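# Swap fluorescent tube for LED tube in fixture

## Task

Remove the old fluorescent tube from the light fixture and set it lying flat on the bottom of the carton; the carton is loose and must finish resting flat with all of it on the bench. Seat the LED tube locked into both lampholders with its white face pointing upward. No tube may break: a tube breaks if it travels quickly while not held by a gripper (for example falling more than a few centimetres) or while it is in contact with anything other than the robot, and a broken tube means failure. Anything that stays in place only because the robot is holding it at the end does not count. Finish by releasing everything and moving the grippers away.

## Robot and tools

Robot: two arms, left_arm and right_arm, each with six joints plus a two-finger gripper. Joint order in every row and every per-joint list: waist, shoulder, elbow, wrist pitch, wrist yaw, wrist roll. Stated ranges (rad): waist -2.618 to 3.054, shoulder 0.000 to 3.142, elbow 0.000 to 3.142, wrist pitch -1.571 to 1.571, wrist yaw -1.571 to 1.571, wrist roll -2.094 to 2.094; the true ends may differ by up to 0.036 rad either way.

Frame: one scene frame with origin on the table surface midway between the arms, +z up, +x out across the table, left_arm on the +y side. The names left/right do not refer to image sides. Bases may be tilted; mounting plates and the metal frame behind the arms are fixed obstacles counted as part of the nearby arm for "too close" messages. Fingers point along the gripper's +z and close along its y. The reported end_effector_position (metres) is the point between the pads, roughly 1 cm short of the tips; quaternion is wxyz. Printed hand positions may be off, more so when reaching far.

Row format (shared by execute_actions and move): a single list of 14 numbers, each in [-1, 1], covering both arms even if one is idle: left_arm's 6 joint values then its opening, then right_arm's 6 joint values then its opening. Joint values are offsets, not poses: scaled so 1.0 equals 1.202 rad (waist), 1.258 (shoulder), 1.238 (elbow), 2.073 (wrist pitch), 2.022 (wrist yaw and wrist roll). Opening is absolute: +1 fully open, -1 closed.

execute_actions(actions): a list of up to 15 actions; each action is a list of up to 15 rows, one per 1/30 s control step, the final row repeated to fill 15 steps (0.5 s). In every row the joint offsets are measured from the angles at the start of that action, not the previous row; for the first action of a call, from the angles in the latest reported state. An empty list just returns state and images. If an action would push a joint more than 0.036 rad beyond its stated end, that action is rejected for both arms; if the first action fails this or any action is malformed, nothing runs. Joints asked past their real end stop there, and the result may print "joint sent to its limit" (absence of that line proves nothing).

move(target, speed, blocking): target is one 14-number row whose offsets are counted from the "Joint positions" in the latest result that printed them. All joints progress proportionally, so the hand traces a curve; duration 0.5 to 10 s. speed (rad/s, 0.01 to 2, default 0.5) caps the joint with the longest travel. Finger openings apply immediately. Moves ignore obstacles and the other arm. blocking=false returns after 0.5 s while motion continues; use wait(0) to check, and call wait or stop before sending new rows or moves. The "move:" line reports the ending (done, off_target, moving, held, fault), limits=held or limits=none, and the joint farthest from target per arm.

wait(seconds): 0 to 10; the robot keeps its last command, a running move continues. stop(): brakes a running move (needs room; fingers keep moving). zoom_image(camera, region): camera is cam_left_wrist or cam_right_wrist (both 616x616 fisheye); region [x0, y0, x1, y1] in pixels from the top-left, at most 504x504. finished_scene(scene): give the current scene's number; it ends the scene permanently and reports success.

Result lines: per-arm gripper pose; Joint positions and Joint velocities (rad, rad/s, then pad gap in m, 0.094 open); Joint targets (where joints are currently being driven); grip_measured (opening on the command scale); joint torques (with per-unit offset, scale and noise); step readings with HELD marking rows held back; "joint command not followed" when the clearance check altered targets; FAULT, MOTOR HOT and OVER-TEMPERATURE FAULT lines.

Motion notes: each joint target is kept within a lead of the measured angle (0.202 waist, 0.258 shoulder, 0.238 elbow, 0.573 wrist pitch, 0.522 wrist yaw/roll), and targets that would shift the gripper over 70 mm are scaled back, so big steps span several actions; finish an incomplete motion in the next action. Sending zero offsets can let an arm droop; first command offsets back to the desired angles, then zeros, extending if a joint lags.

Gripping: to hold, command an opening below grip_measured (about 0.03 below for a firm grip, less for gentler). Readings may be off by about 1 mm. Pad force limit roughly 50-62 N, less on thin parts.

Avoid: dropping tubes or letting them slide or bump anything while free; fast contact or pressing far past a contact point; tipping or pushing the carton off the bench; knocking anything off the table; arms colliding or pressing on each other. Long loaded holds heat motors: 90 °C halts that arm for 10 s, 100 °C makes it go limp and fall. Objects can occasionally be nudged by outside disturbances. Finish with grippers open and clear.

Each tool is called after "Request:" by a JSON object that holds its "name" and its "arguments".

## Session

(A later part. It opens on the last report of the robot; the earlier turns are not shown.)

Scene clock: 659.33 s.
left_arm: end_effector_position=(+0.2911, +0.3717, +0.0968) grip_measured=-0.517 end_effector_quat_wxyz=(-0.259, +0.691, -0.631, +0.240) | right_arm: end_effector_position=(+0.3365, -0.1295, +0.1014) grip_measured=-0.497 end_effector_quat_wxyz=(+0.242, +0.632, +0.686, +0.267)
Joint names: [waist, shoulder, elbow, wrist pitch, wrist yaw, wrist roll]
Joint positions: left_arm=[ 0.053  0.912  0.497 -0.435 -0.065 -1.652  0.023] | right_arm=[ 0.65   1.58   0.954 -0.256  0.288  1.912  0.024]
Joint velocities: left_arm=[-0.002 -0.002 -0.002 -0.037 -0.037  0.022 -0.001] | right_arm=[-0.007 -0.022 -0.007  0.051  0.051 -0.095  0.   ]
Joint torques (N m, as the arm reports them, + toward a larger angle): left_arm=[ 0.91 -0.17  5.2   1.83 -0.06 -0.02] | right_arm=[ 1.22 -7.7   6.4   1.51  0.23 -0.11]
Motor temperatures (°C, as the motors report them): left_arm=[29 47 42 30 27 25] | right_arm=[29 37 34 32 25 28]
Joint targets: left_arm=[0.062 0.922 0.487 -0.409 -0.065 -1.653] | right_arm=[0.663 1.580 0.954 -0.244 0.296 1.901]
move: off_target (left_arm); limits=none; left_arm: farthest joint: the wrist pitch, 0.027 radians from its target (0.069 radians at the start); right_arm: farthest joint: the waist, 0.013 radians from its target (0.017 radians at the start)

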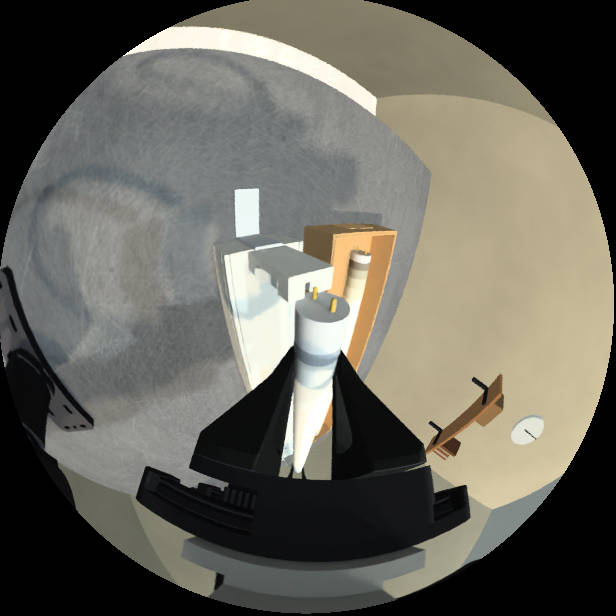

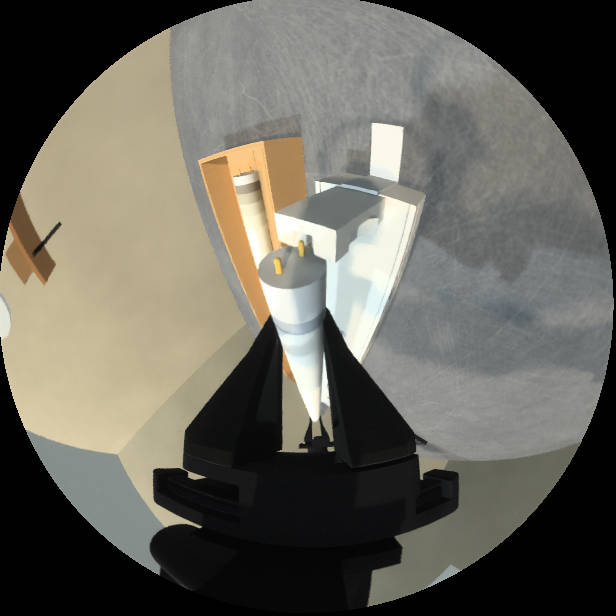

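Request:
{"name": "execute_actions", "arguments": {"actions": [[[0.003,0.0117,-0.0102,0.0138,0,0,-0.57, 0.003,0.009,-0.0089,0.0093,0.004,-0.004,-0.55],[0.003,0.0125,-0.0125,0.0155,0,0,-0.57, 0.003,0.010,-0.0105,0.0108,0.004,-0.004,-0.55],[0.003,0.0132,-0.0147,0.0173,0,0,-0.57, 0.003,0.011,-0.0121,0.0124,0.004,-0.004,-0.55],[0.003,0.0139,-0.0169,0.0191,0,0,-0.57, 0.003,0.012,-0.0137,0.0139,0.004,-0.004,-0.55],[0.003,0.0147,-0.0192,0.0209,0,0,-0.57, 0.003,0.013,-0.0154,0.0155,0.004,-0.004,-0.55],[0.003,0.0154,-0.0214,0.0226,0,0,-0.57, 0.003,0.014,-0.017,0.017,0.004,-0.004,-0.55],[0.003,0.0161,-0.0236,0.0244,0,0,-0.57, 0.003,0.015,-0.0186,0.0186,0.004,-0.004,-0.55],[0.003,0.0168,-0.0258,0.0262,0,0,-0.57, 0.003,0.016,-0.0202,0.0201,0.004,-0.004,-0.55],[0.003,0.0176,-0.0281,0.0279,0,0,-0.57, 0.003,0.017,-0.0218,0.0217,0.004,-0.004,-0.55],[0.003,0.0183,-0.0303,0.0297,0,0,-0.57, 0.003,0.018,-0.0234,0.0232,0.004,-0.004,-0.55]]]}}

Request:
{"name": "wait", "arguments": {"seconds": 0.3}}

Request:
{"name": "zoom_image", "arguments": {"camera": "cam_left_wrist", "region": [250, 240, 370, 340]}}

Request:
{"name": "zoom_image", "arguments": {"camera": "cam_right_wrist", "region": [250, 200, 370, 300]}}

Scene clock: 683.90 s.
left_arm: end_effector_position=(+0.2920, +0.3713, +0.0898) grip_measured=-0.517 end_effector_quat_wxyz=(-0.259, +0.690, -0.631, +0.241) | right_arm: end_effector_position=(+0.3362, -0.1300, +0.0924) grip_measured=-0.497 end_effector_quat_wxyz=(+0.242, +0.633, +0.686, +0.265)
Joint names: [waist, shoulder, elbow, wrist pitch, wrist yaw, wrist roll]
Joint positions: left_arm=[ 0.053  0.923  0.471 -0.397 -0.063 -1.651  0.023] | right_arm=[ 0.65   1.595  0.933 -0.226  0.289  1.912  0.024]
Joint velocities: left_arm=[ 0.012  0.012 -0.012  0.066  0.007  0.022 -0.002] | right_arm=[-0.002  0.002 -0.012 -0.037 -0.11  -0.022 -0.   ]
Joint torques (N m, as the arm reports them, + toward a larger angle): left_arm=[ 0.41 -0.06  5.07  1.77 -0.08 -0.02] | right_arm=[ 0.31 -7.22  5.97  1.59  0.24 -0.09]
Motor temperatures (°C, as the motors report them): left_arm=[29 46 42 31 27 25] | right_arm=[29 37 34 33 25 28]
Joint targets: left_arm=[0.057 0.935 0.460 -0.374 -0.065 -1.652] | right_arm=[0.653 1.603 0.925 -0.208 0.296 1.904]
Step readings (joint positions):
0: left_arm=[0.053 0.912 0.497 -0.435 -0.065 -1.652] | right_arm=[0.650 1.580 0.954 -0.256 0.288 1.912]
1: left_arm=[0.053 0.912 0.497 -0.435 -0.065 -1.652] | right_arm=[0.650 1.580 0.954 -0.256 0.288 1.912]
2: left_arm=[0.053 0.912 0.497 -0.435 -0.065 -1.652] | right_arm=[0.650 1.580 0.954 -0.255 0.288 1.912]
4: left_arm=[0.053 0.912 0.497 -0.432 -0.065 -1.652] | right_arm=[0.650 1.580 0.954 -0.253 0.289 1.912]
8: left_arm=[0.053 0.912 0.482 -0.416 -0.065 -1.652] | right_arm=[0.650 1.580 0.943 -0.241 0.290 1.912]
15: Joint positions above

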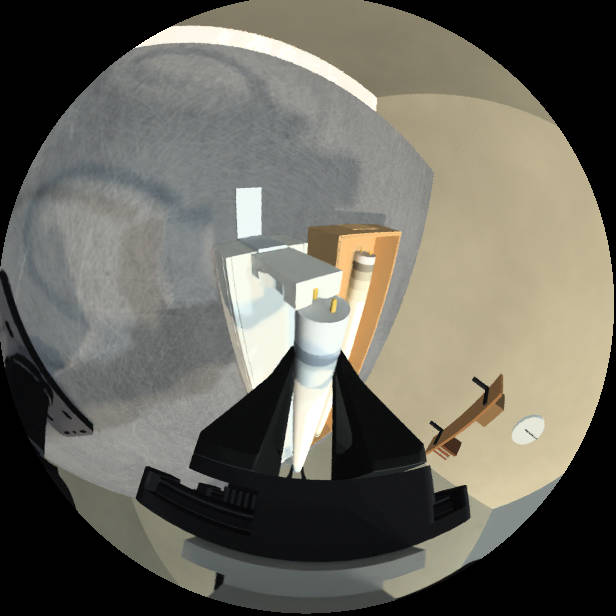

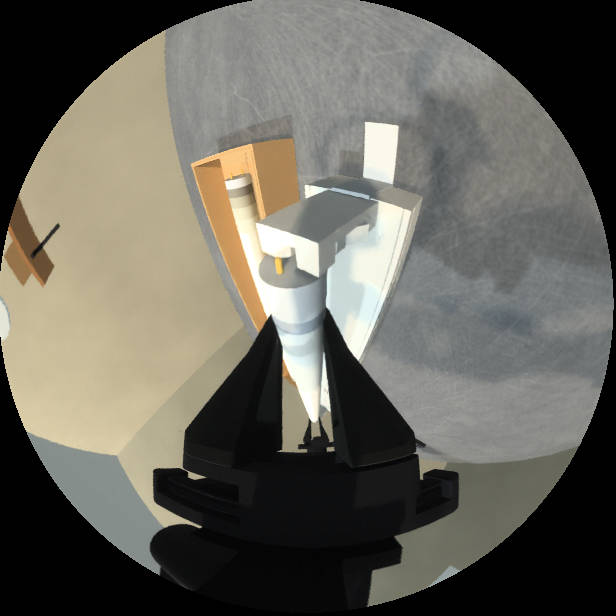

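Scene clock: 684.20 s.
left_arm: end_effector_position=(+0.2920, +0.3713, +0.0896) grip_measured=-0.517 end_effector_quat_wxyz=(-0.259, +0.690, -0.631, +0.241) | right_arm: end_effector_position=(+0.3362, -0.1300, +0.0924) grip_measured=-0.497 end_effector_quat_wxyz=(+0.242, +0.633, +0.686, +0.265)
Joint names: [waist, shoulder, elbow, wrist pitch, wrist yaw, wrist roll]
Joint positions: left_arm=[ 0.053  0.923  0.47  -0.396 -0.063 -1.651  0.023] | right_arm=[ 0.65   1.595  0.933 -0.226  0.289  1.912  0.024]
Joint velocities: left_arm=[-0.012  0.022  0.012  0.037 -0.037  0.022  0.   ] | right_arm=[ 0.007 -0.007  0.002  0.051 -0.037 -0.022 -0.001]
Joint torques (N m, as the arm reports them, + toward a larger angle): left_arm=[ 0.42 -0.06  5.09  1.78 -0.07 -0.02] | right_arm=[ 0.45 -7.24  5.79  1.52  0.27 -0.11]
Motor temperatures (°C, as the motors report them): left_arm=[29 46 42 31 27 25] | right_arm=[29 37 34 33 25 28]
Joint targets: left_arm=[0.057 0.935 0.459 -0.374 -0.065 -1.652] | right_arm=[0.653 1.603 0.925 -0.208 0.296 1.904]
wait: 0.30 s; at rest by 0.17 s

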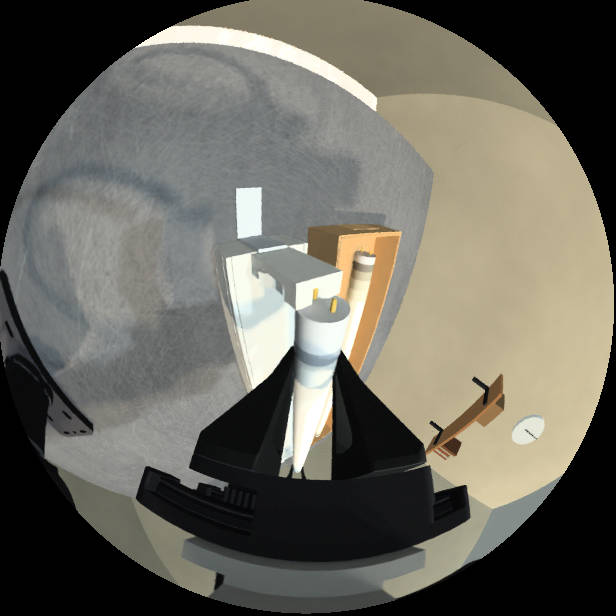

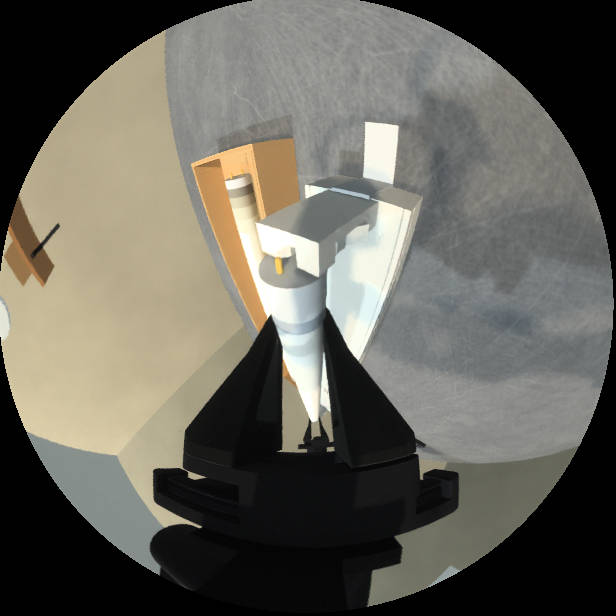

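Region (250, 240, 370, 340) of cam_left_wrist's 616x616 image, scaled by 4.200, with more detail than that image has.

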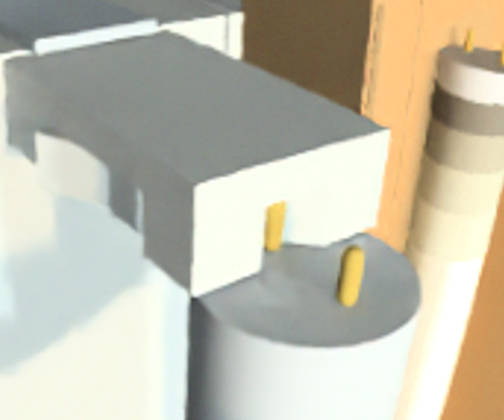

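Region (250, 200, 370, 300) of cam_right_wrist's 616x616 image, scaled by 4.200, with more detail than that image has.

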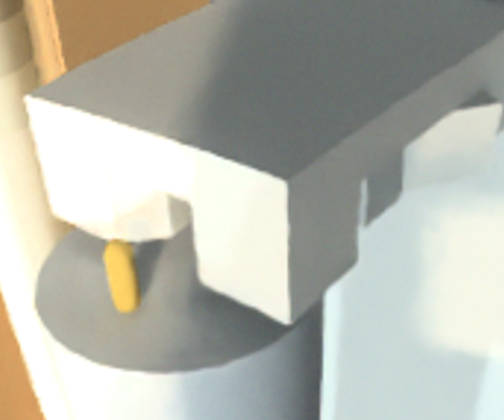

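Request:
{"name": "execute_actions", "arguments": {"actions": [[[0.003,0.0138,-0.0117,0.0132,0,0,-0.57, 0.003,0.0106,-0.0079,0.0102,0.004,-0.004,-0.55],[0.003,0.0145,-0.0145,0.0155,0,0,-0.57, 0.003,0.0112,-0.0092,0.0117,0.004,-0.004,-0.55],[0.003,0.0153,-0.0172,0.0177,0,0,-0.57, 0.003,0.0118,-0.0106,0.0132,0.004,-0.004,-0.55],[0.003,0.0161,-0.0199,0.0199,0,0,-0.57, 0.003,0.0124,-0.012,0.0147,0.004,-0.004,-0.55],[0.003,0.0169,-0.0227,0.0222,0,0,-0.57, 0.003,0.013,-0.0134,0.0162,0.004,-0.004,-0.55],[0.003,0.0176,-0.0254,0.0244,0,0,-0.57, 0.003,0.0136,-0.0147,0.0176,0.004,-0.004,-0.55],[0.003,0.0184,-0.0281,0.0266,0,0,-0.57, 0.003,0.0142,-0.0161,0.0191,0.004,-0.004,-0.55],[0.003,0.0192,-0.0308,0.0288,0,0,-0.57, 0.003,0.0148,-0.0175,0.0206,0.004,-0.004,-0.55],[0.003,0.02,-0.0336,0.0311,0,0,-0.57, 0.003,0.0154,-0.0188,0.0221,0.004,-0.004,-0.55],[0.003,0.0207,-0.0363,0.0333,0,0,-0.57, 0.003,0.016,-0.0202,0.0236,0.004,-0.004,-0.55]]]}}

Request:
{"name": "zoom_image", "arguments": {"camera": "cam_left_wrist", "region": [250, 240, 370, 340]}}

Request:
{"name": "zoom_image", "arguments": {"camera": "cam_right_wrist", "region": [240, 200, 360, 300]}}

Scene clock: 694.10 s.
left_arm: end_effector_position=(+0.2919, +0.3712, +0.0800) grip_measured=-0.517 end_effector_quat_wxyz=(-0.259, +0.690, -0.632, +0.241) | right_arm: end_effector_position=(+0.3361, -0.1300, +0.0857) grip_measured=-0.497 end_effector_quat_wxyz=(+0.242, +0.633, +0.687, +0.264)
Joint names: [waist, shoulder, elbow, wrist pitch, wrist yaw, wrist roll]
Joint positions: left_arm=[ 0.053  0.937  0.437 -0.35  -0.063 -1.651  0.023] | right_arm=[ 0.65   1.607  0.917 -0.198  0.289  1.912  0.024]
Joint velocities: left_arm=[ 0.007  0.007 -0.007  0.007  0.007 -0.022  0.   ] | right_arm=[ 0.012 -0.002 -0.007 -0.051  0.037 -0.051  0.002]
Joint torques (N m, as the arm reports them, + toward a larger angle): left_arm=[ 0.42 -0.07  5.07  1.77 -0.06 -0.01] | right_arm=[ 0.31 -7.42  5.67  1.55  0.25 -0.12]
Motor temperatures (°C, as the motors report them): left_arm=[29 46 42 31 27 25] | right_arm=[29 37 34 33 25 28]
Joint targets: left_arm=[0.057 0.949 0.425 -0.327 -0.063 -1.651] | right_arm=[0.653 1.615 0.908 -0.177 0.297 1.904]
Step readings (joint positions):
0: left_arm=[0.053 0.923 0.470 -0.396 -0.063 -1.651] | right_arm=[0.650 1.595 0.933 -0.226 0.289 1.912]
1: left_arm=[0.053 0.923 0.470 -0.396 -0.063 -1.651] | right_arm=[0.650 1.595 0.933 -0.226 0.289 1.912]
2: left_arm=[0.053 0.923 0.470 -0.396 -0.063 -1.651] | right_arm=[0.650 1.595 0.933 -0.225 0.289 1.912]
4: left_arm=[0.053 0.923 0.465 -0.390 -0.063 -1.651] | right_arm=[0.650 1.595 0.933 -0.225 0.289 1.912]
8: left_arm=[0.053 0.932 0.451 -0.369 -0.063 -1.651] | right_arm=[0.650 1.595 0.924 -0.213 0.289 1.912]
15: Joint positions above

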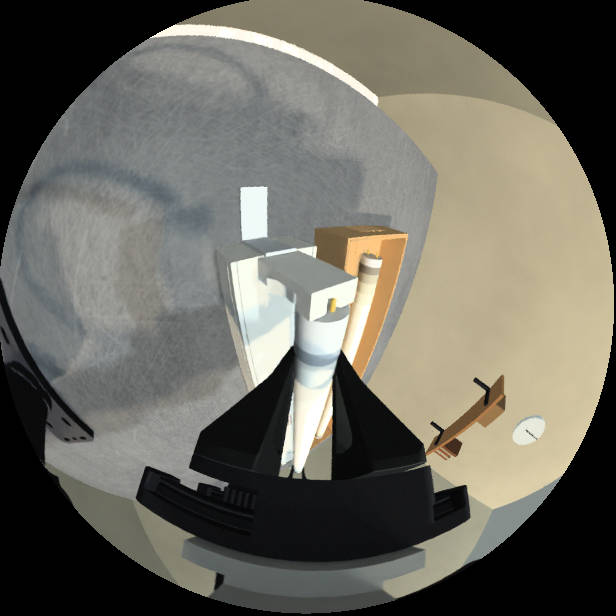

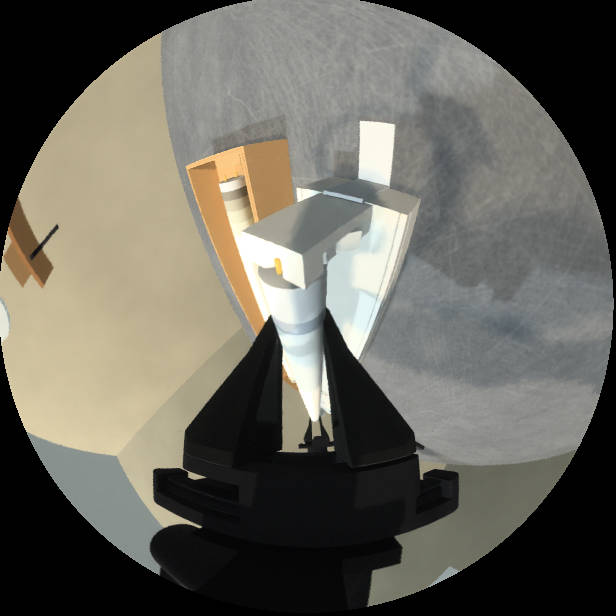

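Region (250, 240, 370, 340) of cam_left_wrist's 616x616 image, scaled by 4.200, with more detail than that image has.

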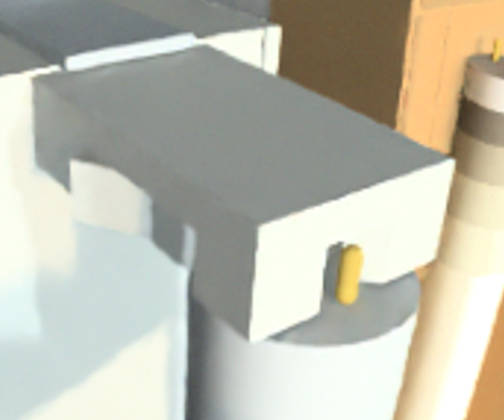

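Region (240, 200, 360, 300) of cam_right_wrist's 616x616 image, scaled by 4.200, with more detail than that image has.

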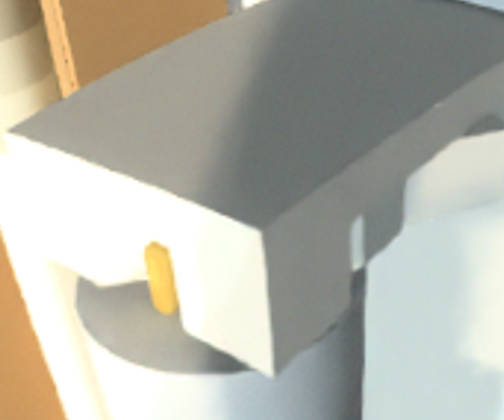

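Request:
{"name": "execute_actions", "arguments": {"actions": [[[0.003,0.0138,-0.0113,0.013,0,0,-0.57, 0.003,0.0125,-0.0086,0.0115,0.004,-0.004,-0.55],[0.003,0.0145,-0.0137,0.0151,0,0,-0.57, 0.003,0.013,-0.01,0.013,0.004,-0.004,-0.55],[0.003,0.0153,-0.016,0.0171,0,0,-0.57, 0.003,0.0135,-0.0114,0.0145,0.004,-0.004,-0.55],[0.003,0.0161,-0.0183,0.0192,0,0,-0.57, 0.003,0.014,-0.0127,0.016,0.004,-0.004,-0.55],[0.003,0.0169,-0.0207,0.0212,0,0,-0.57, 0.003,0.0145,-0.0141,0.0175,0.004,-0.004,-0.55],[0.003,0.0176,-0.023,0.0232,0,0,-0.57, 0.003,0.015,-0.0155,0.019,0.004,-0.004,-0.55],[0.003,0.0184,-0.0253,0.0253,0,0,-0.57, 0.003,0.0155,-0.0169,0.0205,0.004,-0.004,-0.55],[0.003,0.0192,-0.0276,0.0273,0,0,-0.57, 0.003,0.016,-0.0182,0.022,0.004,-0.004,-0.55],[0.003,0.02,-0.03,0.0294,0,0,-0.57, 0.003,0.0165,-0.0196,0.0235,0.004,-0.004,-0.55],[0.003,0.0207,-0.0323,0.0314,0,0,-0.57, 0.003,0.0171,-0.021,0.025,0.004,-0.004,-0.55]]]}}

Scene clock: 702.30 s.
left_arm: end_effector_position=(+0.2921, +0.3712, +0.0720) grip_measured=-0.517 end_effector_quat_wxyz=(-0.259, +0.690, -0.632, +0.241) | right_arm: end_effector_position=(+0.3362, -0.1300, +0.0786) grip_measured=-0.497 end_effector_quat_wxyz=(+0.242, +0.633, +0.686, +0.265)
Joint names: [waist, shoulder, elbow, wrist pitch, wrist yaw, wrist roll]
Joint positions: left_arm=[ 0.053  0.951  0.409 -0.307 -0.063 -1.651  0.023] | right_arm=[ 0.65   1.621  0.899 -0.166  0.289  1.912  0.024]
Joint velocities: left_arm=[-0.012  0.002 -0.027  0.022  0.007  0.007  0.001] | right_arm=[ 0.022  0.002 -0.002 -0.022 -0.022  0.007  0.001]
Joint torques (N m, as the arm reports them, + toward a larger angle): left_arm=[ 0.42 -0.14  4.97  1.76 -0.06 -0.01] | right_arm=[ 0.39 -7.37  5.73  1.54  0.25 -0.11]
Motor temperatures (°C, as the motors report them): left_arm=[29 45 41 31 27 25] | right_arm=[29 37 34 33 25 28]
Joint targets: left_arm=[0.057 0.963 0.397 -0.285 -0.063 -1.651] | right_arm=[0.653 1.628 0.891 -0.146 0.297 1.904]
Step readings (joint positions):
0: left_arm=[0.053 0.937 0.437 -0.350 -0.063 -1.651] | right_arm=[0.650 1.607 0.916 -0.196 0.289 1.912]
1: left_arm=[0.053 0.937 0.437 -0.350 -0.063 -1.651] | right_arm=[0.650 1.607 0.916 -0.196 0.289 1.912]
2: left_arm=[0.053 0.937 0.437 -0.349 -0.063 -1.651] | right_arm=[0.650 1.607 0.916 -0.196 0.289 1.912]
4: left_arm=[0.053 0.937 0.435 -0.345 -0.063 -1.651] | right_arm=[0.650 1.607 0.916 -0.196 0.289 1.912]
8: left_arm=[0.053 0.944 0.421 -0.326 -0.063 -1.651] | right_arm=[0.650 1.610 0.907 -0.183 0.289 1.912]
15: Joint positions above

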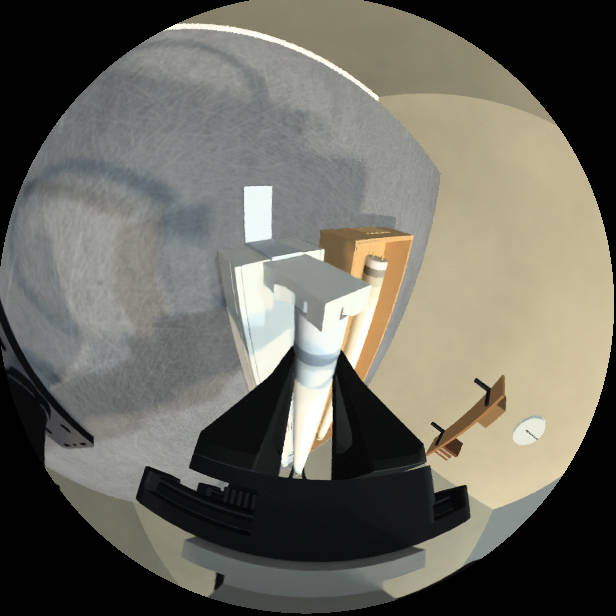

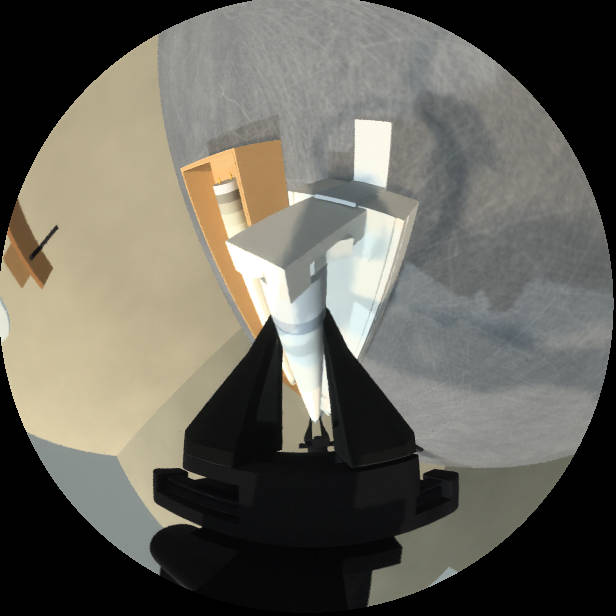

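Request:
{"name": "execute_actions", "arguments": {"actions": [[[0.003,0.0138,-0.011,0.0128,0,0,-0.57, 0.003,0.0125,-0.0086,0.0115,0.004,-0.004,-0.55],[0.003,0.0145,-0.013,0.0146,0,0,-0.57, 0.003,0.013,-0.01,0.013,0.004,-0.004,-0.55],[0.003,0.0153,-0.015,0.0164,0,0,-0.57, 0.003,0.0135,-0.0113,0.0145,0.004,-0.004,-0.55],[0.003,0.0161,-0.017,0.0182,0,0,-0.57, 0.003,0.014,-0.0126,0.016,0.004,-0.004,-0.55],[0.003,0.0169,-0.019,0.02,0,0,-0.57, 0.003,0.0145,-0.0139,0.0175,0.004,-0.004,-0.55],[0.003,0.0176,-0.021,0.0218,0,0,-0.57, 0.003,0.015,-0.0152,0.019,0.004,-0.004,-0.55],[0.003,0.0184,-0.023,0.0236,0,0,-0.57, 0.003,0.0155,-0.0165,0.0205,0.004,-0.004,-0.55],[0.003,0.0192,-0.025,0.0254,0,0,-0.57, 0.003,0.016,-0.0178,0.022,0.004,-0.004,-0.55],[0.003,0.02,-0.027,0.0272,0,0,-0.57, 0.003,0.0165,-0.0191,0.0235,0.004,-0.004,-0.55],[0.003,0.0207,-0.029,0.029,0,0,-0.57, 0.003,0.0171,-0.0204,0.025,0.004,-0.004,-0.55]]]}}

Scene clock: 708.93 s.
left_arm: end_effector_position=(+0.2924, +0.3712, +0.0685) grip_measured=-0.517 end_effector_quat_wxyz=(-0.260, +0.689, -0.631, +0.242) | right_arm: end_effector_position=(+0.3365, -0.1301, +0.0762) grip_measured=-0.498 end_effector_quat_wxyz=(+0.243, +0.633, +0.686, +0.266)
Joint names: [waist, shoulder, elbow, wrist pitch, wrist yaw, wrist roll]
Joint positions: left_arm=[ 0.053  0.958  0.395 -0.284 -0.063 -1.651  0.023] | right_arm=[ 0.65   1.624  0.89  -0.148  0.291  1.912  0.024]
Joint velocities: left_arm=[-0.007 -0.022 -0.002 -0.051 -0.066 -0.007  0.001] | right_arm=[ 0.007 -0.007 -0.007  0.007 -0.022 -0.022 -0.001]
Joint torques (N m, as the arm reports them, + toward a larger angle): left_arm=[ 0.41  0.44  4.17  1.96 -0.06 -0.01] | right_arm=[ 0.45 -6.47  5.18  1.77  0.22 -0.13]
Motor temperatures (°C, as the motors report them): left_arm=[29 45 41 32 27 25] | right_arm=[29 37 34 33 25 28]
Joint targets: left_arm=[0.057 0.977 0.373 -0.247 -0.063 -1.651] | right_arm=[0.653 1.642 0.874 -0.114 0.297 1.904]
Step readings (joint positions):
0: left_arm=[0.053 0.951 0.409 -0.306 -0.063 -1.651] | right_arm=[0.650 1.621 0.899 -0.165 0.289 1.912]
1: left_arm=[0.053 0.951 0.409 -0.306 -0.063 -1.651] | right_arm=[0.650 1.621 0.899 -0.165 0.289 1.912]
2: left_arm=[0.053 0.951 0.409 -0.306 -0.063 -1.651] | right_arm=[0.650 1.621 0.899 -0.165 0.289 1.912]
4: left_arm=[0.053 0.951 0.409 -0.305 -0.063 -1.651] | right_arm=[0.650 1.621 0.899 -0.165 0.289 1.912]
8: left_arm=[0.053 0.957 0.396 -0.287 -0.063 -1.651] | right_arm=[0.650 1.624 0.890 -0.152 0.290 1.912]
15: Joint positions above

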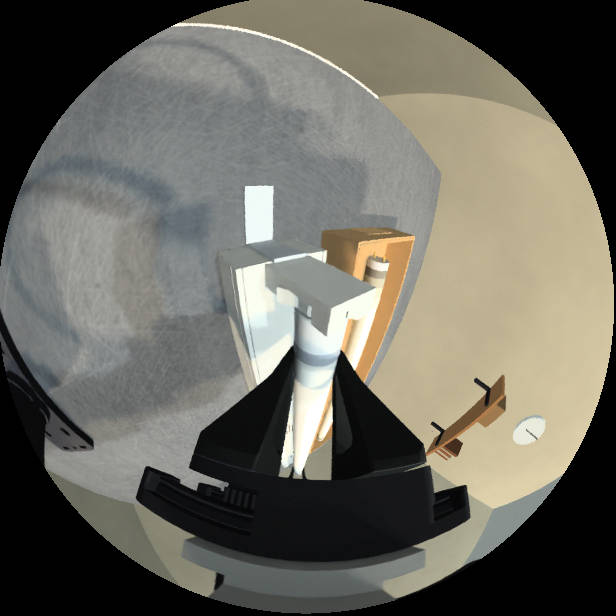

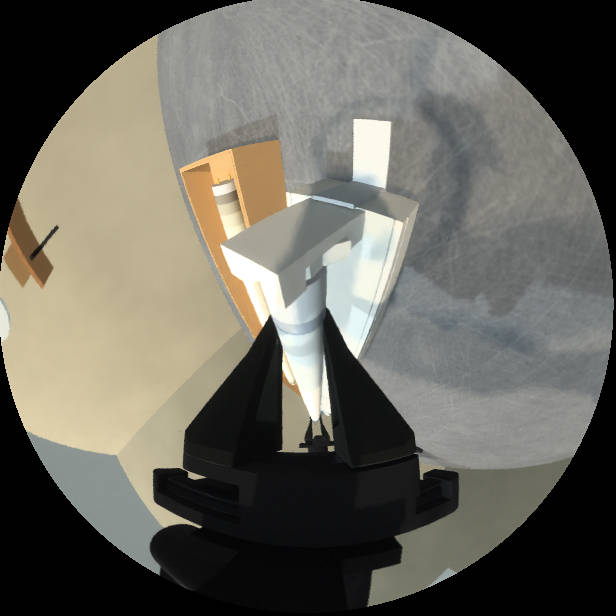

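Request:
{"name": "execute_actions", "arguments": {"actions": [[[0,0.01,-0.012,0.012,0,0,-0.57, 0,0.006,-0.006,0.01,0,0,-0.55],[0,0.008,-0.01,0.01,0,0,-0.57, 0,0,0,0.006,0,0,-0.52],[0,0.008,-0.008,0.008,0,0,-0.57, 0,-0.004,0,0.005,0,0,-0.49],[0,0.008,-0.008,0.008,0,0,-0.57, 0,-0.004,0,0.005,0,0,-0.46],[0,0.008,-0.008,0.008,0,0,-0.57, 0,-0.004,0,0.005,0,0,-0.44],[0,0.008,-0.008,0.008,0,0,-0.57, 0,-0.004,0,0.005,0,0,-0.41]]]}}

Request:
{"name": "move", "arguments": {"target": [0.034,0.401,0.476,-0.299,0.029,0.010,-0.57, 0,-0.004,0,0.005,0,0,-0.41], "speed": 0.3}}

Scene clock: 734.30 s.
left_arm: end_effector_position=(+0.2924, +0.3712, +0.0685) grip_measured=-0.517 end_effector_quat_wxyz=(-0.260, +0.689, -0.631, +0.242) | right_arm: end_effector_position=(+0.3364, -0.1297, +0.0761) grip_measured=-0.413 end_effector_quat_wxyz=(+0.242, +0.632, +0.686, +0.267)
Joint names: [waist, shoulder, elbow, wrist pitch, wrist yaw, wrist roll]
Joint positions: left_arm=[ 0.053  0.958  0.395 -0.284 -0.063 -1.651  0.023] | right_arm=[ 0.65   1.624  0.89  -0.148  0.288  1.912  0.028]
Joint velocities: left_arm=[ 0.007 -0.007  0.012 -0.022 -0.007 -0.066  0.   ] | right_arm=[ 0.012  0.007 -0.007 -0.037 -0.037  0.037  0.   ]
Joint torques (N m, as the arm reports them, + toward a larger angle): left_arm=[ 0.05 -0.34  5.06  1.71 -0.06 -0.01] | right_arm=[-0.14 -8.57  6.27  1.47  0.23  0.  ]
Motor temperatures (°C, as the motors report them): left_arm=[29 44 41 33 27 25] | right_arm=[29 37 34 34 25 28]
Joint targets: left_arm=[0.053 0.968 0.385 -0.267 -0.063 -1.651] | right_arm=[0.650 1.619 0.890 -0.138 0.291 1.912]
Step readings (joint positions):
0: left_arm=[0.053 0.958 0.395 -0.283 -0.063 -1.651] | right_arm=[0.650 1.624 0.890 -0.148 0.291 1.912]
1: left_arm=[0.053 0.958 0.395 -0.284 -0.063 -1.651] | right_arm=[0.650 1.624 0.890 -0.148 0.291 1.912]
2: left_arm=[0.053 0.958 0.395 -0.284 -0.063 -1.651] | right_arm=[0.650 1.624 0.890 -0.148 0.291 1.912]
4: left_arm=[0.053 0.958 0.395 -0.284 -0.063 -1.651] | right_arm=[0.650 1.624 0.890 -0.148 0.291 1.912]
8: left_arm=[0.053 0.958 0.395 -0.284 -0.063 -1.651] | right_arm=[0.650 1.624 0.890 -0.148 0.289 1.912]
15: Joint positions above

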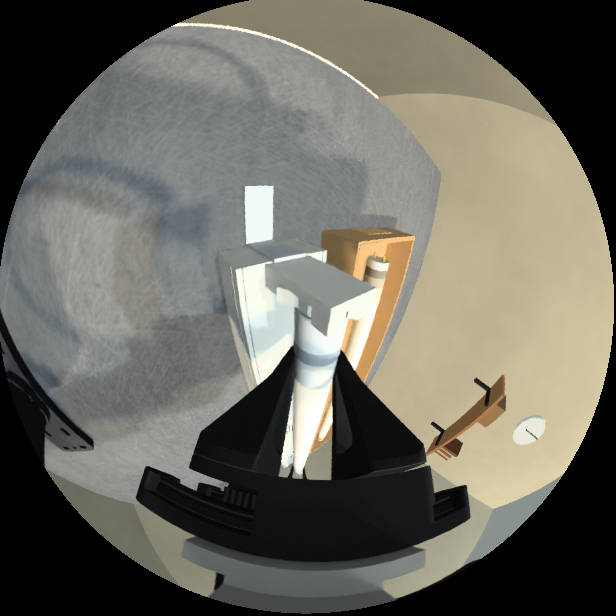

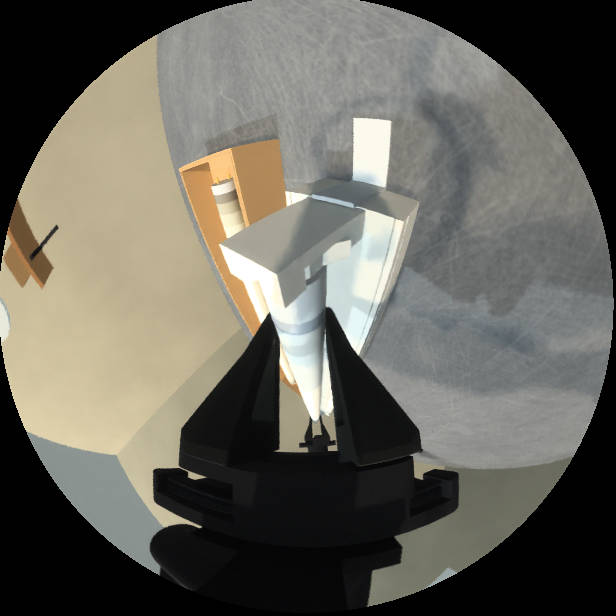

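Scene clock: 736.73 s.
left_arm: end_effector_position=(+0.2940, +0.3711, +0.0702) grip_measured=-0.517 end_effector_quat_wxyz=(-0.063, +0.733, -0.675, +0.057) | right_arm: end_effector_position=(+0.3362, -0.1292, +0.0760) grip_measured=-0.413 end_effector_quat_wxyz=(+0.240, +0.632, +0.686, +0.267)
Joint names: [waist, shoulder, elbow, wrist pitch, wrist yaw, wrist roll]
Joint positions: left_arm=[ 0.086  1.451  0.947 -0.899 -0.013 -1.636  0.023] | right_arm=[ 0.65   1.624  0.89  -0.148  0.285  1.912  0.028]
Joint velocities: left_arm=[-0.007  0.007 -0.002 -0.037  0.022  0.022  0.001] | right_arm=[ 0.007  0.017  0.007  0.022  0.022 -0.051  0.001]
Joint torques (N m, as the arm reports them, + toward a larger angle): left_arm=[ 0.88 -3.58  7.96  0.5   0.06  0.05] | right_arm=[-0.08 -8.39  6.18  1.5   0.15 -0.03]
Motor temperatures (°C, as the motors report them): left_arm=[29 44 41 32 27 25] | right_arm=[29 37 34 34 25 28]
Joint targets: left_arm=[0.094 1.462 0.984 -0.903 -0.004 -1.630] | right_arm=[0.650 1.619 0.890 -0.138 0.288 1.912]
move: off_target (left_arm); limits=none; left_arm: farthest joint: the elbow, 0.037 radians from its target (0.590 radians at the start); right_arm: farthest joint: the wrist pitch, 0.011 radians from its target (0.011 radians at the start)

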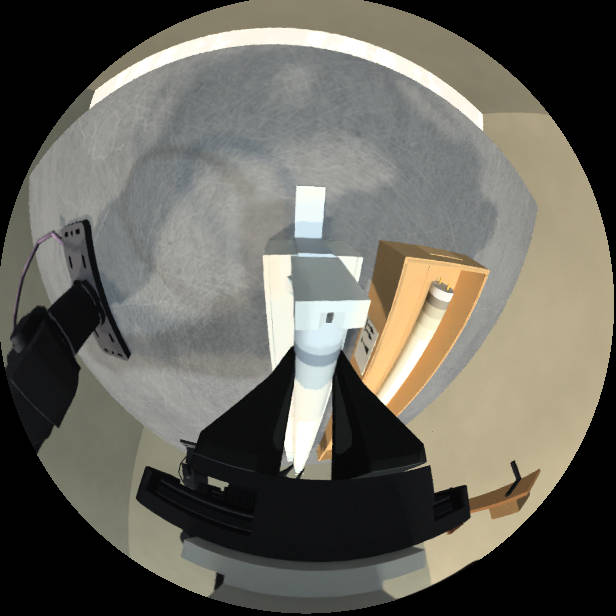

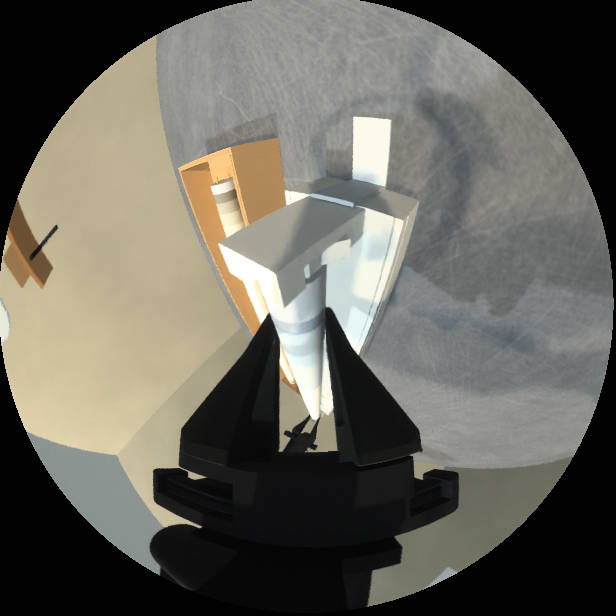

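Request:
{"name": "zoom_image", "arguments": {"camera": "cam_left_wrist", "region": [260, 290, 400, 430]}}

Request:
{"name": "zoom_image", "arguments": {"camera": "cam_right_wrist", "region": [230, 260, 370, 420]}}

Region (260, 290, 400, 430) of cam_left_wrist's 616x616 image, scaled by 3.600, with more detail than that image has.

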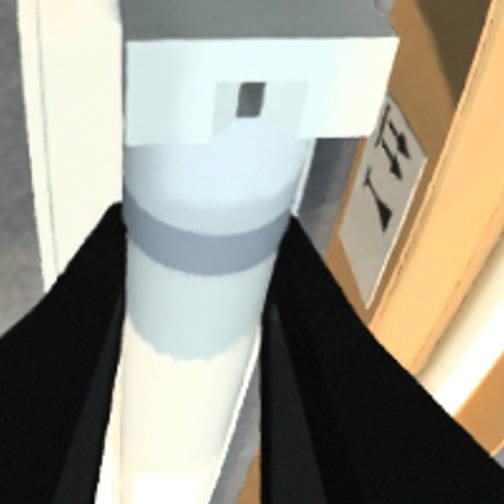

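Region (230, 260, 370, 420) of cam_right_wrist's 616x616 image, scaled by 3.150, with more detail than that image has; it fills the left 441 columns of this view, and the rest is white.

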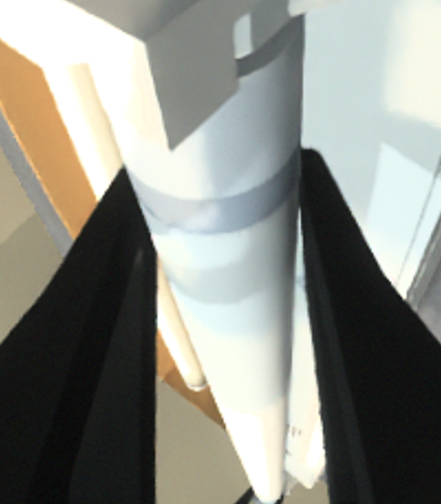

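Request:
{"name": "move", "arguments": {"target": [0.019,0.460,0.5105,-0.307,0.014,0.011,-0.57, 0,-0.004,0,0.005,0.002,0,-0.41], "speed": 0.33}}

Scene clock: 746.23 s.
left_arm: end_effector_position=(+0.2963, +0.3709, +0.0713) grip_measured=-0.517 end_effector_quat_wxyz=(+0.154, +0.718, -0.662, -0.150) | right_arm: end_effector_position=(+0.3360, -0.1288, +0.0759) grip_measured=-0.413 end_effector_quat_wxyz=(+0.240, +0.632, +0.687, +0.268)
Joint names: [waist, shoulder, elbow, wrist pitch, wrist yaw, wrist roll]
Joint positions: left_arm=[ 0.099  2.022  1.544 -1.526  0.01  -1.619  0.023] | right_arm=[ 0.65   1.624  0.89  -0.148  0.283  1.912  0.028]
Joint velocities: left_arm=[ 0.002 -0.007 -0.002 -0.037  0.022  0.022  0.001] | right_arm=[-0.017  0.002 -0.007  0.007  0.007  0.037  0.001]
Joint torques (N m, as the arm reports them, + toward a larger angle): left_arm=[ 0.94 -7.94  7.03 -0.83  0.04  0.04] | right_arm=[-0.01 -8.56  6.32  1.49  0.2  -0.02]
Motor temperatures (°C, as the motors report them): left_arm=[29 45 43 31 27 25] | right_arm=[29 37 34 34 25 28]
Joint targets: left_arm=[0.108 2.029 1.579 -1.535 0.015 -1.614] | right_arm=[0.650 1.619 0.890 -0.138 0.289 1.912]
move: off_target (left_arm); limits=none; left_arm: farthest joint: the elbow, 0.035 radians from its target (0.632 radians at the start); right_arm: farthest joint: the wrist pitch, 0.011 radians from its target (0.011 radians at the start)

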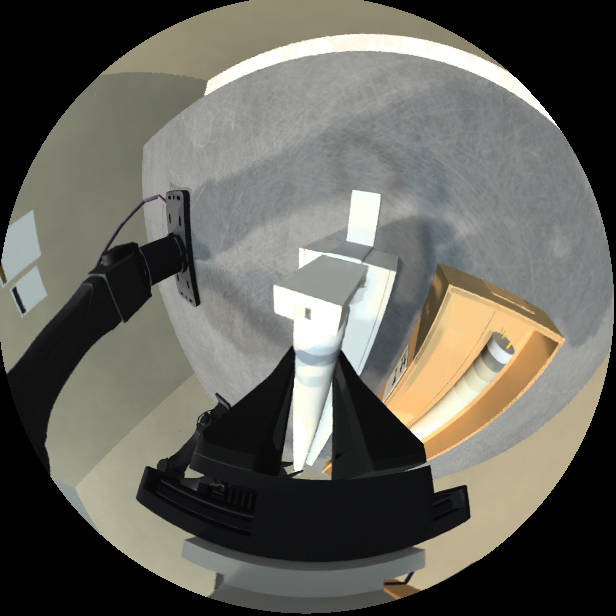

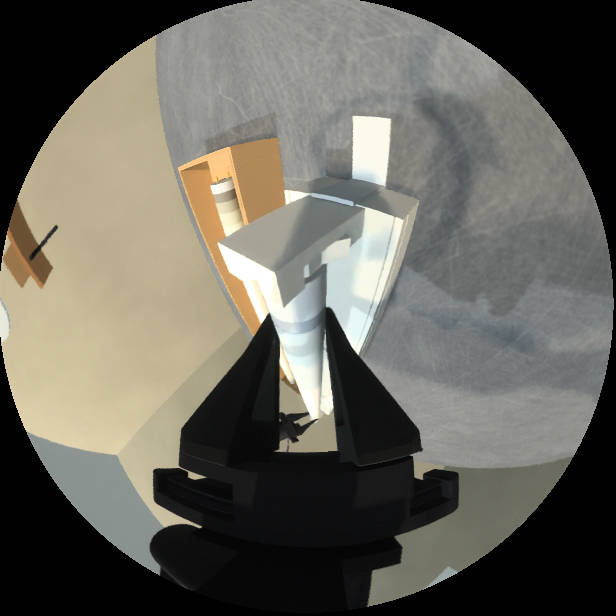

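Request:
{"name": "execute_actions", "arguments": {"actions": [[[0,-0.004,0.02,0,0,0,-0.57, 0,-0.004,0,0.005,0.002,0,-0.44],[0,-0.006,0.018,0,0,0,-0.57, 0,-0.004,0,0.005,0.002,0,-0.47],[0,-0.008,0.016,0,0,0,-0.57, 0,-0.004,0,0.005,0.002,0,-0.5],[0,-0.008,0.016,0,0,0,-0.57, 0,-0.004,0,0.005,0.002,0,-0.53],[0,-0.008,0.016,0,0,0,-0.57, 0,-0.004,0,0.005,0.002,0,-0.55],[0,-0.008,0.016,0,0,0,-0.57, 0,-0.004,0,0.005,0.002,0,-0.55],[0,-0.008,0.016,0,0,0,-0.57, 0,-0.004,0,0.005,0.002,0,-0.55],[0,-0.008,0.016,0,0,0,-0.5, 0,-0.004,0,0.005,0.002,0,-0.55],[0,-0.008,0.016,0,0,0,-0.44, 0,-0.004,0,0.005,0.002,0,-0.55],[0,-0.008,0.016,0,0,0,-0.35, 0,-0.004,0,0.005,0.002,0,-0.55],[0,-0.008,0.016,0,0,0,-0.25, 0,-0.004,0,0.005,0.002,0,-0.55],[0,-0.008,0.016,0,0,0,-0.15, 0,-0.004,0,0.005,0.002,0,-0.55],[0,-0.008,0.016,0,0,0,-0.05, 0,-0.004,0,0.005,0.002,0,-0.55]]]}}

Scene clock: 776.60 s.
left_arm: end_effector_position=(+0.2963, +0.3709, +0.0713) grip_measured=-0.055 end_effector_quat_wxyz=(+0.154, +0.718, -0.662, -0.150) | right_arm: end_effector_position=(+0.3361, -0.1288, +0.0760) grip_measured=-0.501 end_effector_quat_wxyz=(+0.240, +0.632, +0.687, +0.268)
Joint names: [waist, shoulder, elbow, wrist pitch, wrist yaw, wrist roll]
Joint positions: left_arm=[ 0.099  2.022  1.544 -1.526  0.01  -1.619  0.044] | right_arm=[ 0.65   1.624  0.89  -0.148  0.283  1.912  0.023]
Joint velocities: left_arm=[ 0.002  0.007 -0.007 -0.081 -0.037 -0.066  0.005] | right_arm=[ 0.002 -0.022  0.002 -0.022  0.007 -0.037 -0.   ]
Joint torques (N m, as the arm reports them, + toward a larger angle): left_arm=[ 0.08 -9.38  5.9  -0.7  -0.02  0.  ] | right_arm=[ 0.09 -8.37  6.28  1.49  0.2   0.  ]
Motor temperatures (°C, as the motors report them): left_arm=[29 48 44 30 27 25] | right_arm=[29 37 34 34 25 28]
Joint targets: left_arm=[0.099 2.012 1.564 -1.526 0.010 -1.619] | right_arm=[0.650 1.619 0.890 -0.138 0.287 1.912]
Step readings (joint positions):
0: left_arm=[0.099 2.022 1.544 -1.526 0.010 -1.619] | right_arm=[0.650 1.624 0.890 -0.148 0.283 1.912]
1: left_arm=[0.099 2.022 1.544 -1.526 0.010 -1.619] | right_arm=[0.650 1.624 0.890 -0.148 0.283 1.912]
2: left_arm=[0.099 2.022 1.544 -1.526 0.010 -1.619] | right_arm=[0.650 1.624 0.890 -0.148 0.283 1.912]
4: left_arm=[0.099 2.022 1.544 -1.526 0.010 -1.619] | right_arm=[0.650 1.624 0.890 -0.148 0.283 1.912]
8: left_arm=[0.099 2.022 1.544 -1.526 0.010 -1.619] | right_arm=[0.650 1.624 0.890 -0.148 0.283 1.912]
15: Joint positions above

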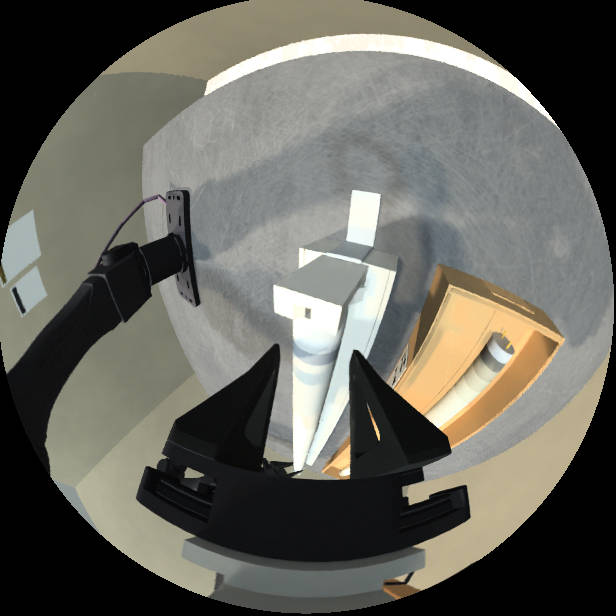

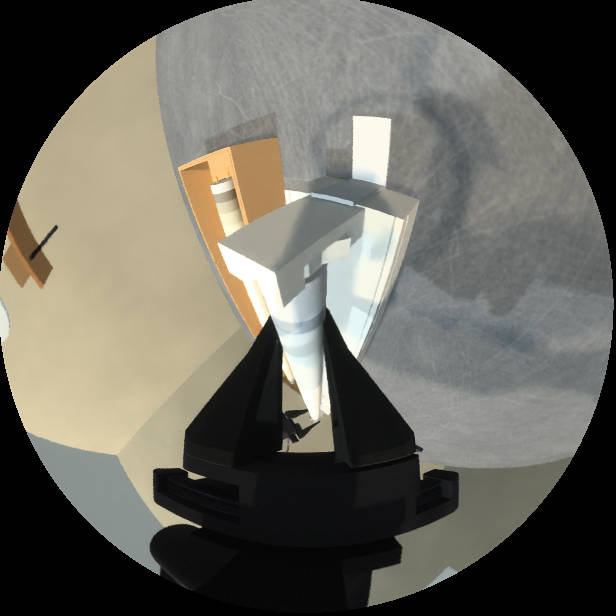

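Request:
{"name": "execute_actions", "arguments": {"actions": []}}

Scene clock: 787.07 s.
left_arm: end_effector_position=(+0.2963, +0.3709, +0.0713) grip_measured=-0.052 end_effector_quat_wxyz=(+0.154, +0.718, -0.662, -0.150) | right_arm: end_effector_position=(+0.3361, -0.1288, +0.0760) grip_measured=-0.501 end_effector_quat_wxyz=(+0.240, +0.632, +0.687, +0.268)
Joint names: [waist, shoulder, elbow, wrist pitch, wrist yaw, wrist roll]
Joint positions: left_arm=[ 0.099  2.022  1.544 -1.526  0.01  -1.619  0.045] | right_arm=[ 0.65   1.624  0.89  -0.148  0.283  1.912  0.023]
Joint velocities: left_arm=[ 0.012  0.002 -0.012 -0.125  0.007  0.022 -0.   ] | right_arm=[-0.007 -0.017 -0.007  0.007  0.066  0.037 -0.001]
Joint torques (N m, as the arm reports them, + toward a larger angle): left_arm=[ 0.06 -9.37  5.84 -0.7  -0.03 -0.01] | right_arm=[ 0.08 -8.42  6.32  1.5   0.21  0.01]
Motor temperatures (°C, as the motors report them): left_arm=[29 49 43 30 27 25] | right_arm=[29 37 34 34 25 28]
Joint targets: left_arm=[0.099 2.012 1.564 -1.526 0.010 -1.619] | right_arm=[0.650 1.619 0.890 -0.138 0.287 1.912]

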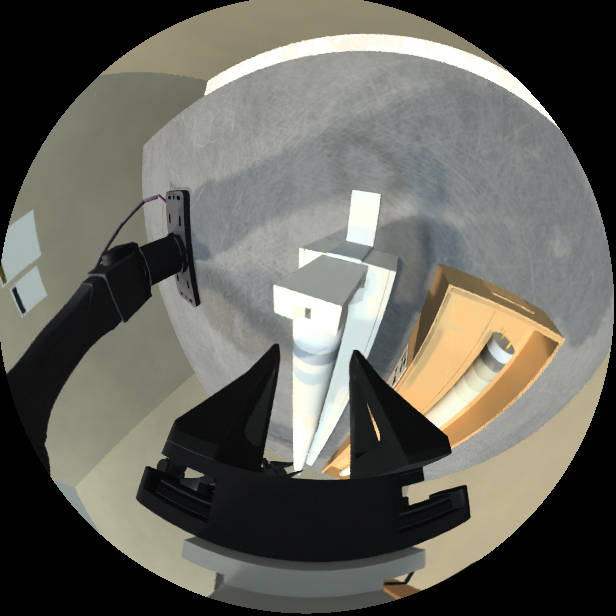

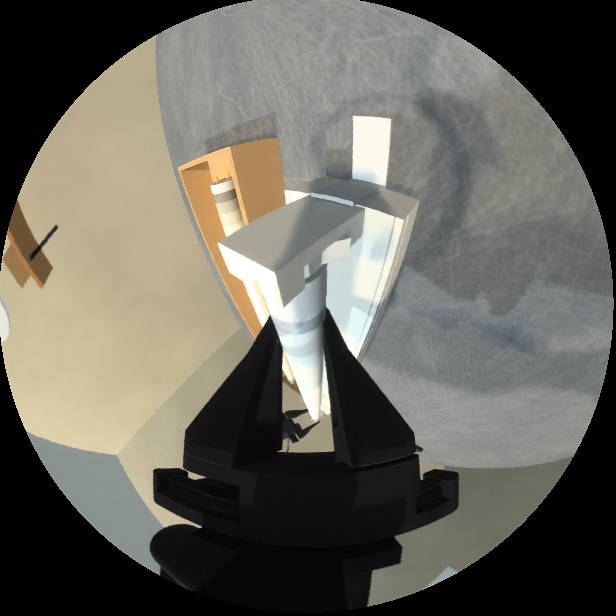

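Request:
{"name": "move", "arguments": {"target": [0,-0.008,0.016,0,0,0,-0.05,-0.0757,0.195,0.424,-0.319,-0.093,0.009,-0.55], "speed": 0.33}}

Scene clock: 791.20 s.
left_arm: end_effector_position=(+0.2963, +0.3709, +0.0713) grip_measured=-0.052 end_effector_quat_wxyz=(+0.154, +0.718, -0.662, -0.150) | right_arm: end_effector_position=(+0.3372, -0.1280, +0.0740) grip_measured=-0.501 end_effector_quat_wxyz=(+0.099, +0.671, +0.725, +0.120)
Joint names: [waist, shoulder, elbow, wrist pitch, wrist yaw, wrist roll]
Joint positions: left_arm=[ 0.099  2.022  1.544 -1.526  0.01  -1.619  0.045] | right_arm=[ 0.57   1.862  1.379 -0.79   0.095  1.926  0.023]
Joint velocities: left_arm=[-0.007  0.007  0.007 -0.037  0.051 -0.007  0.   ] | right_arm=[ 0.007  0.007 -0.002 -0.007  0.051 -0.007 -0.001]
Joint torques (N m, as the arm reports them, + toward a larger angle): left_arm=[ 0.05 -9.37  5.84 -0.7  -0.02  0.  ] | right_arm=[-0.97 -9.84  8.63  0.57  0.08  0.07]
Motor temperatures (°C, as the motors report them): left_arm=[29 49 43 30 27 25] | right_arm=[29 37 34 34 25 28]
Joint targets: left_arm=[0.099 2.012 1.564 -1.526 0.010 -1.619] | right_arm=[0.558 1.870 1.415 -0.809 0.095 1.930]
move: off_target (right_arm); limits=none; left_arm: farthest joint: the elbow, 0.020 radians from its target (0.020 radians at the start); right_arm: farthest joint: the elbow, 0.036 radians from its target (0.525 radians at the start)

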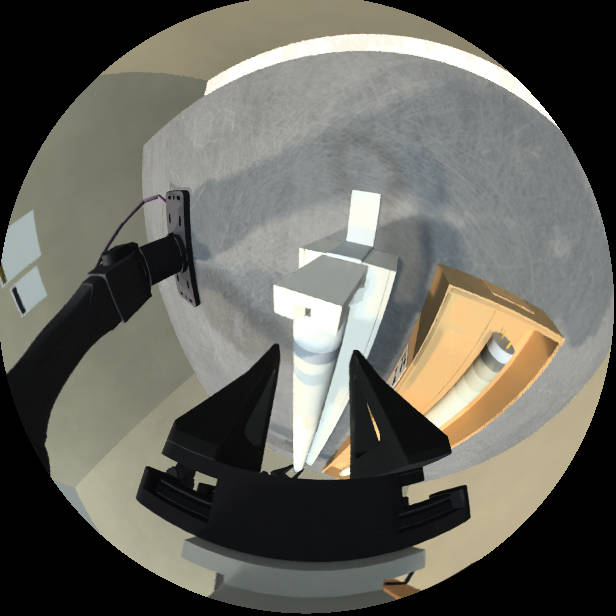

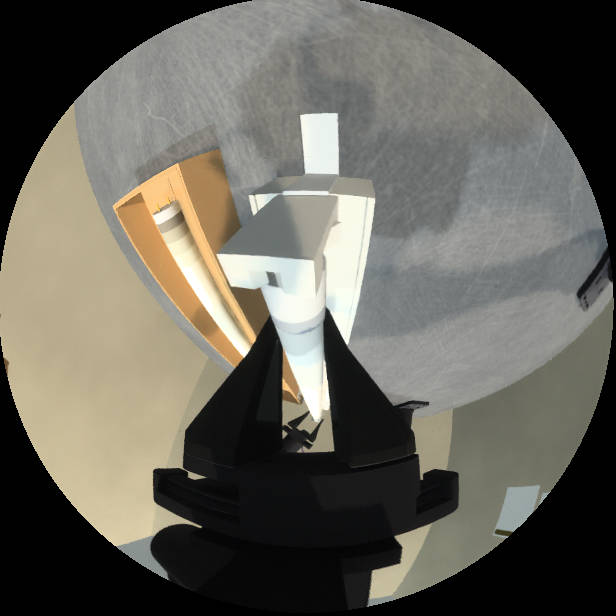

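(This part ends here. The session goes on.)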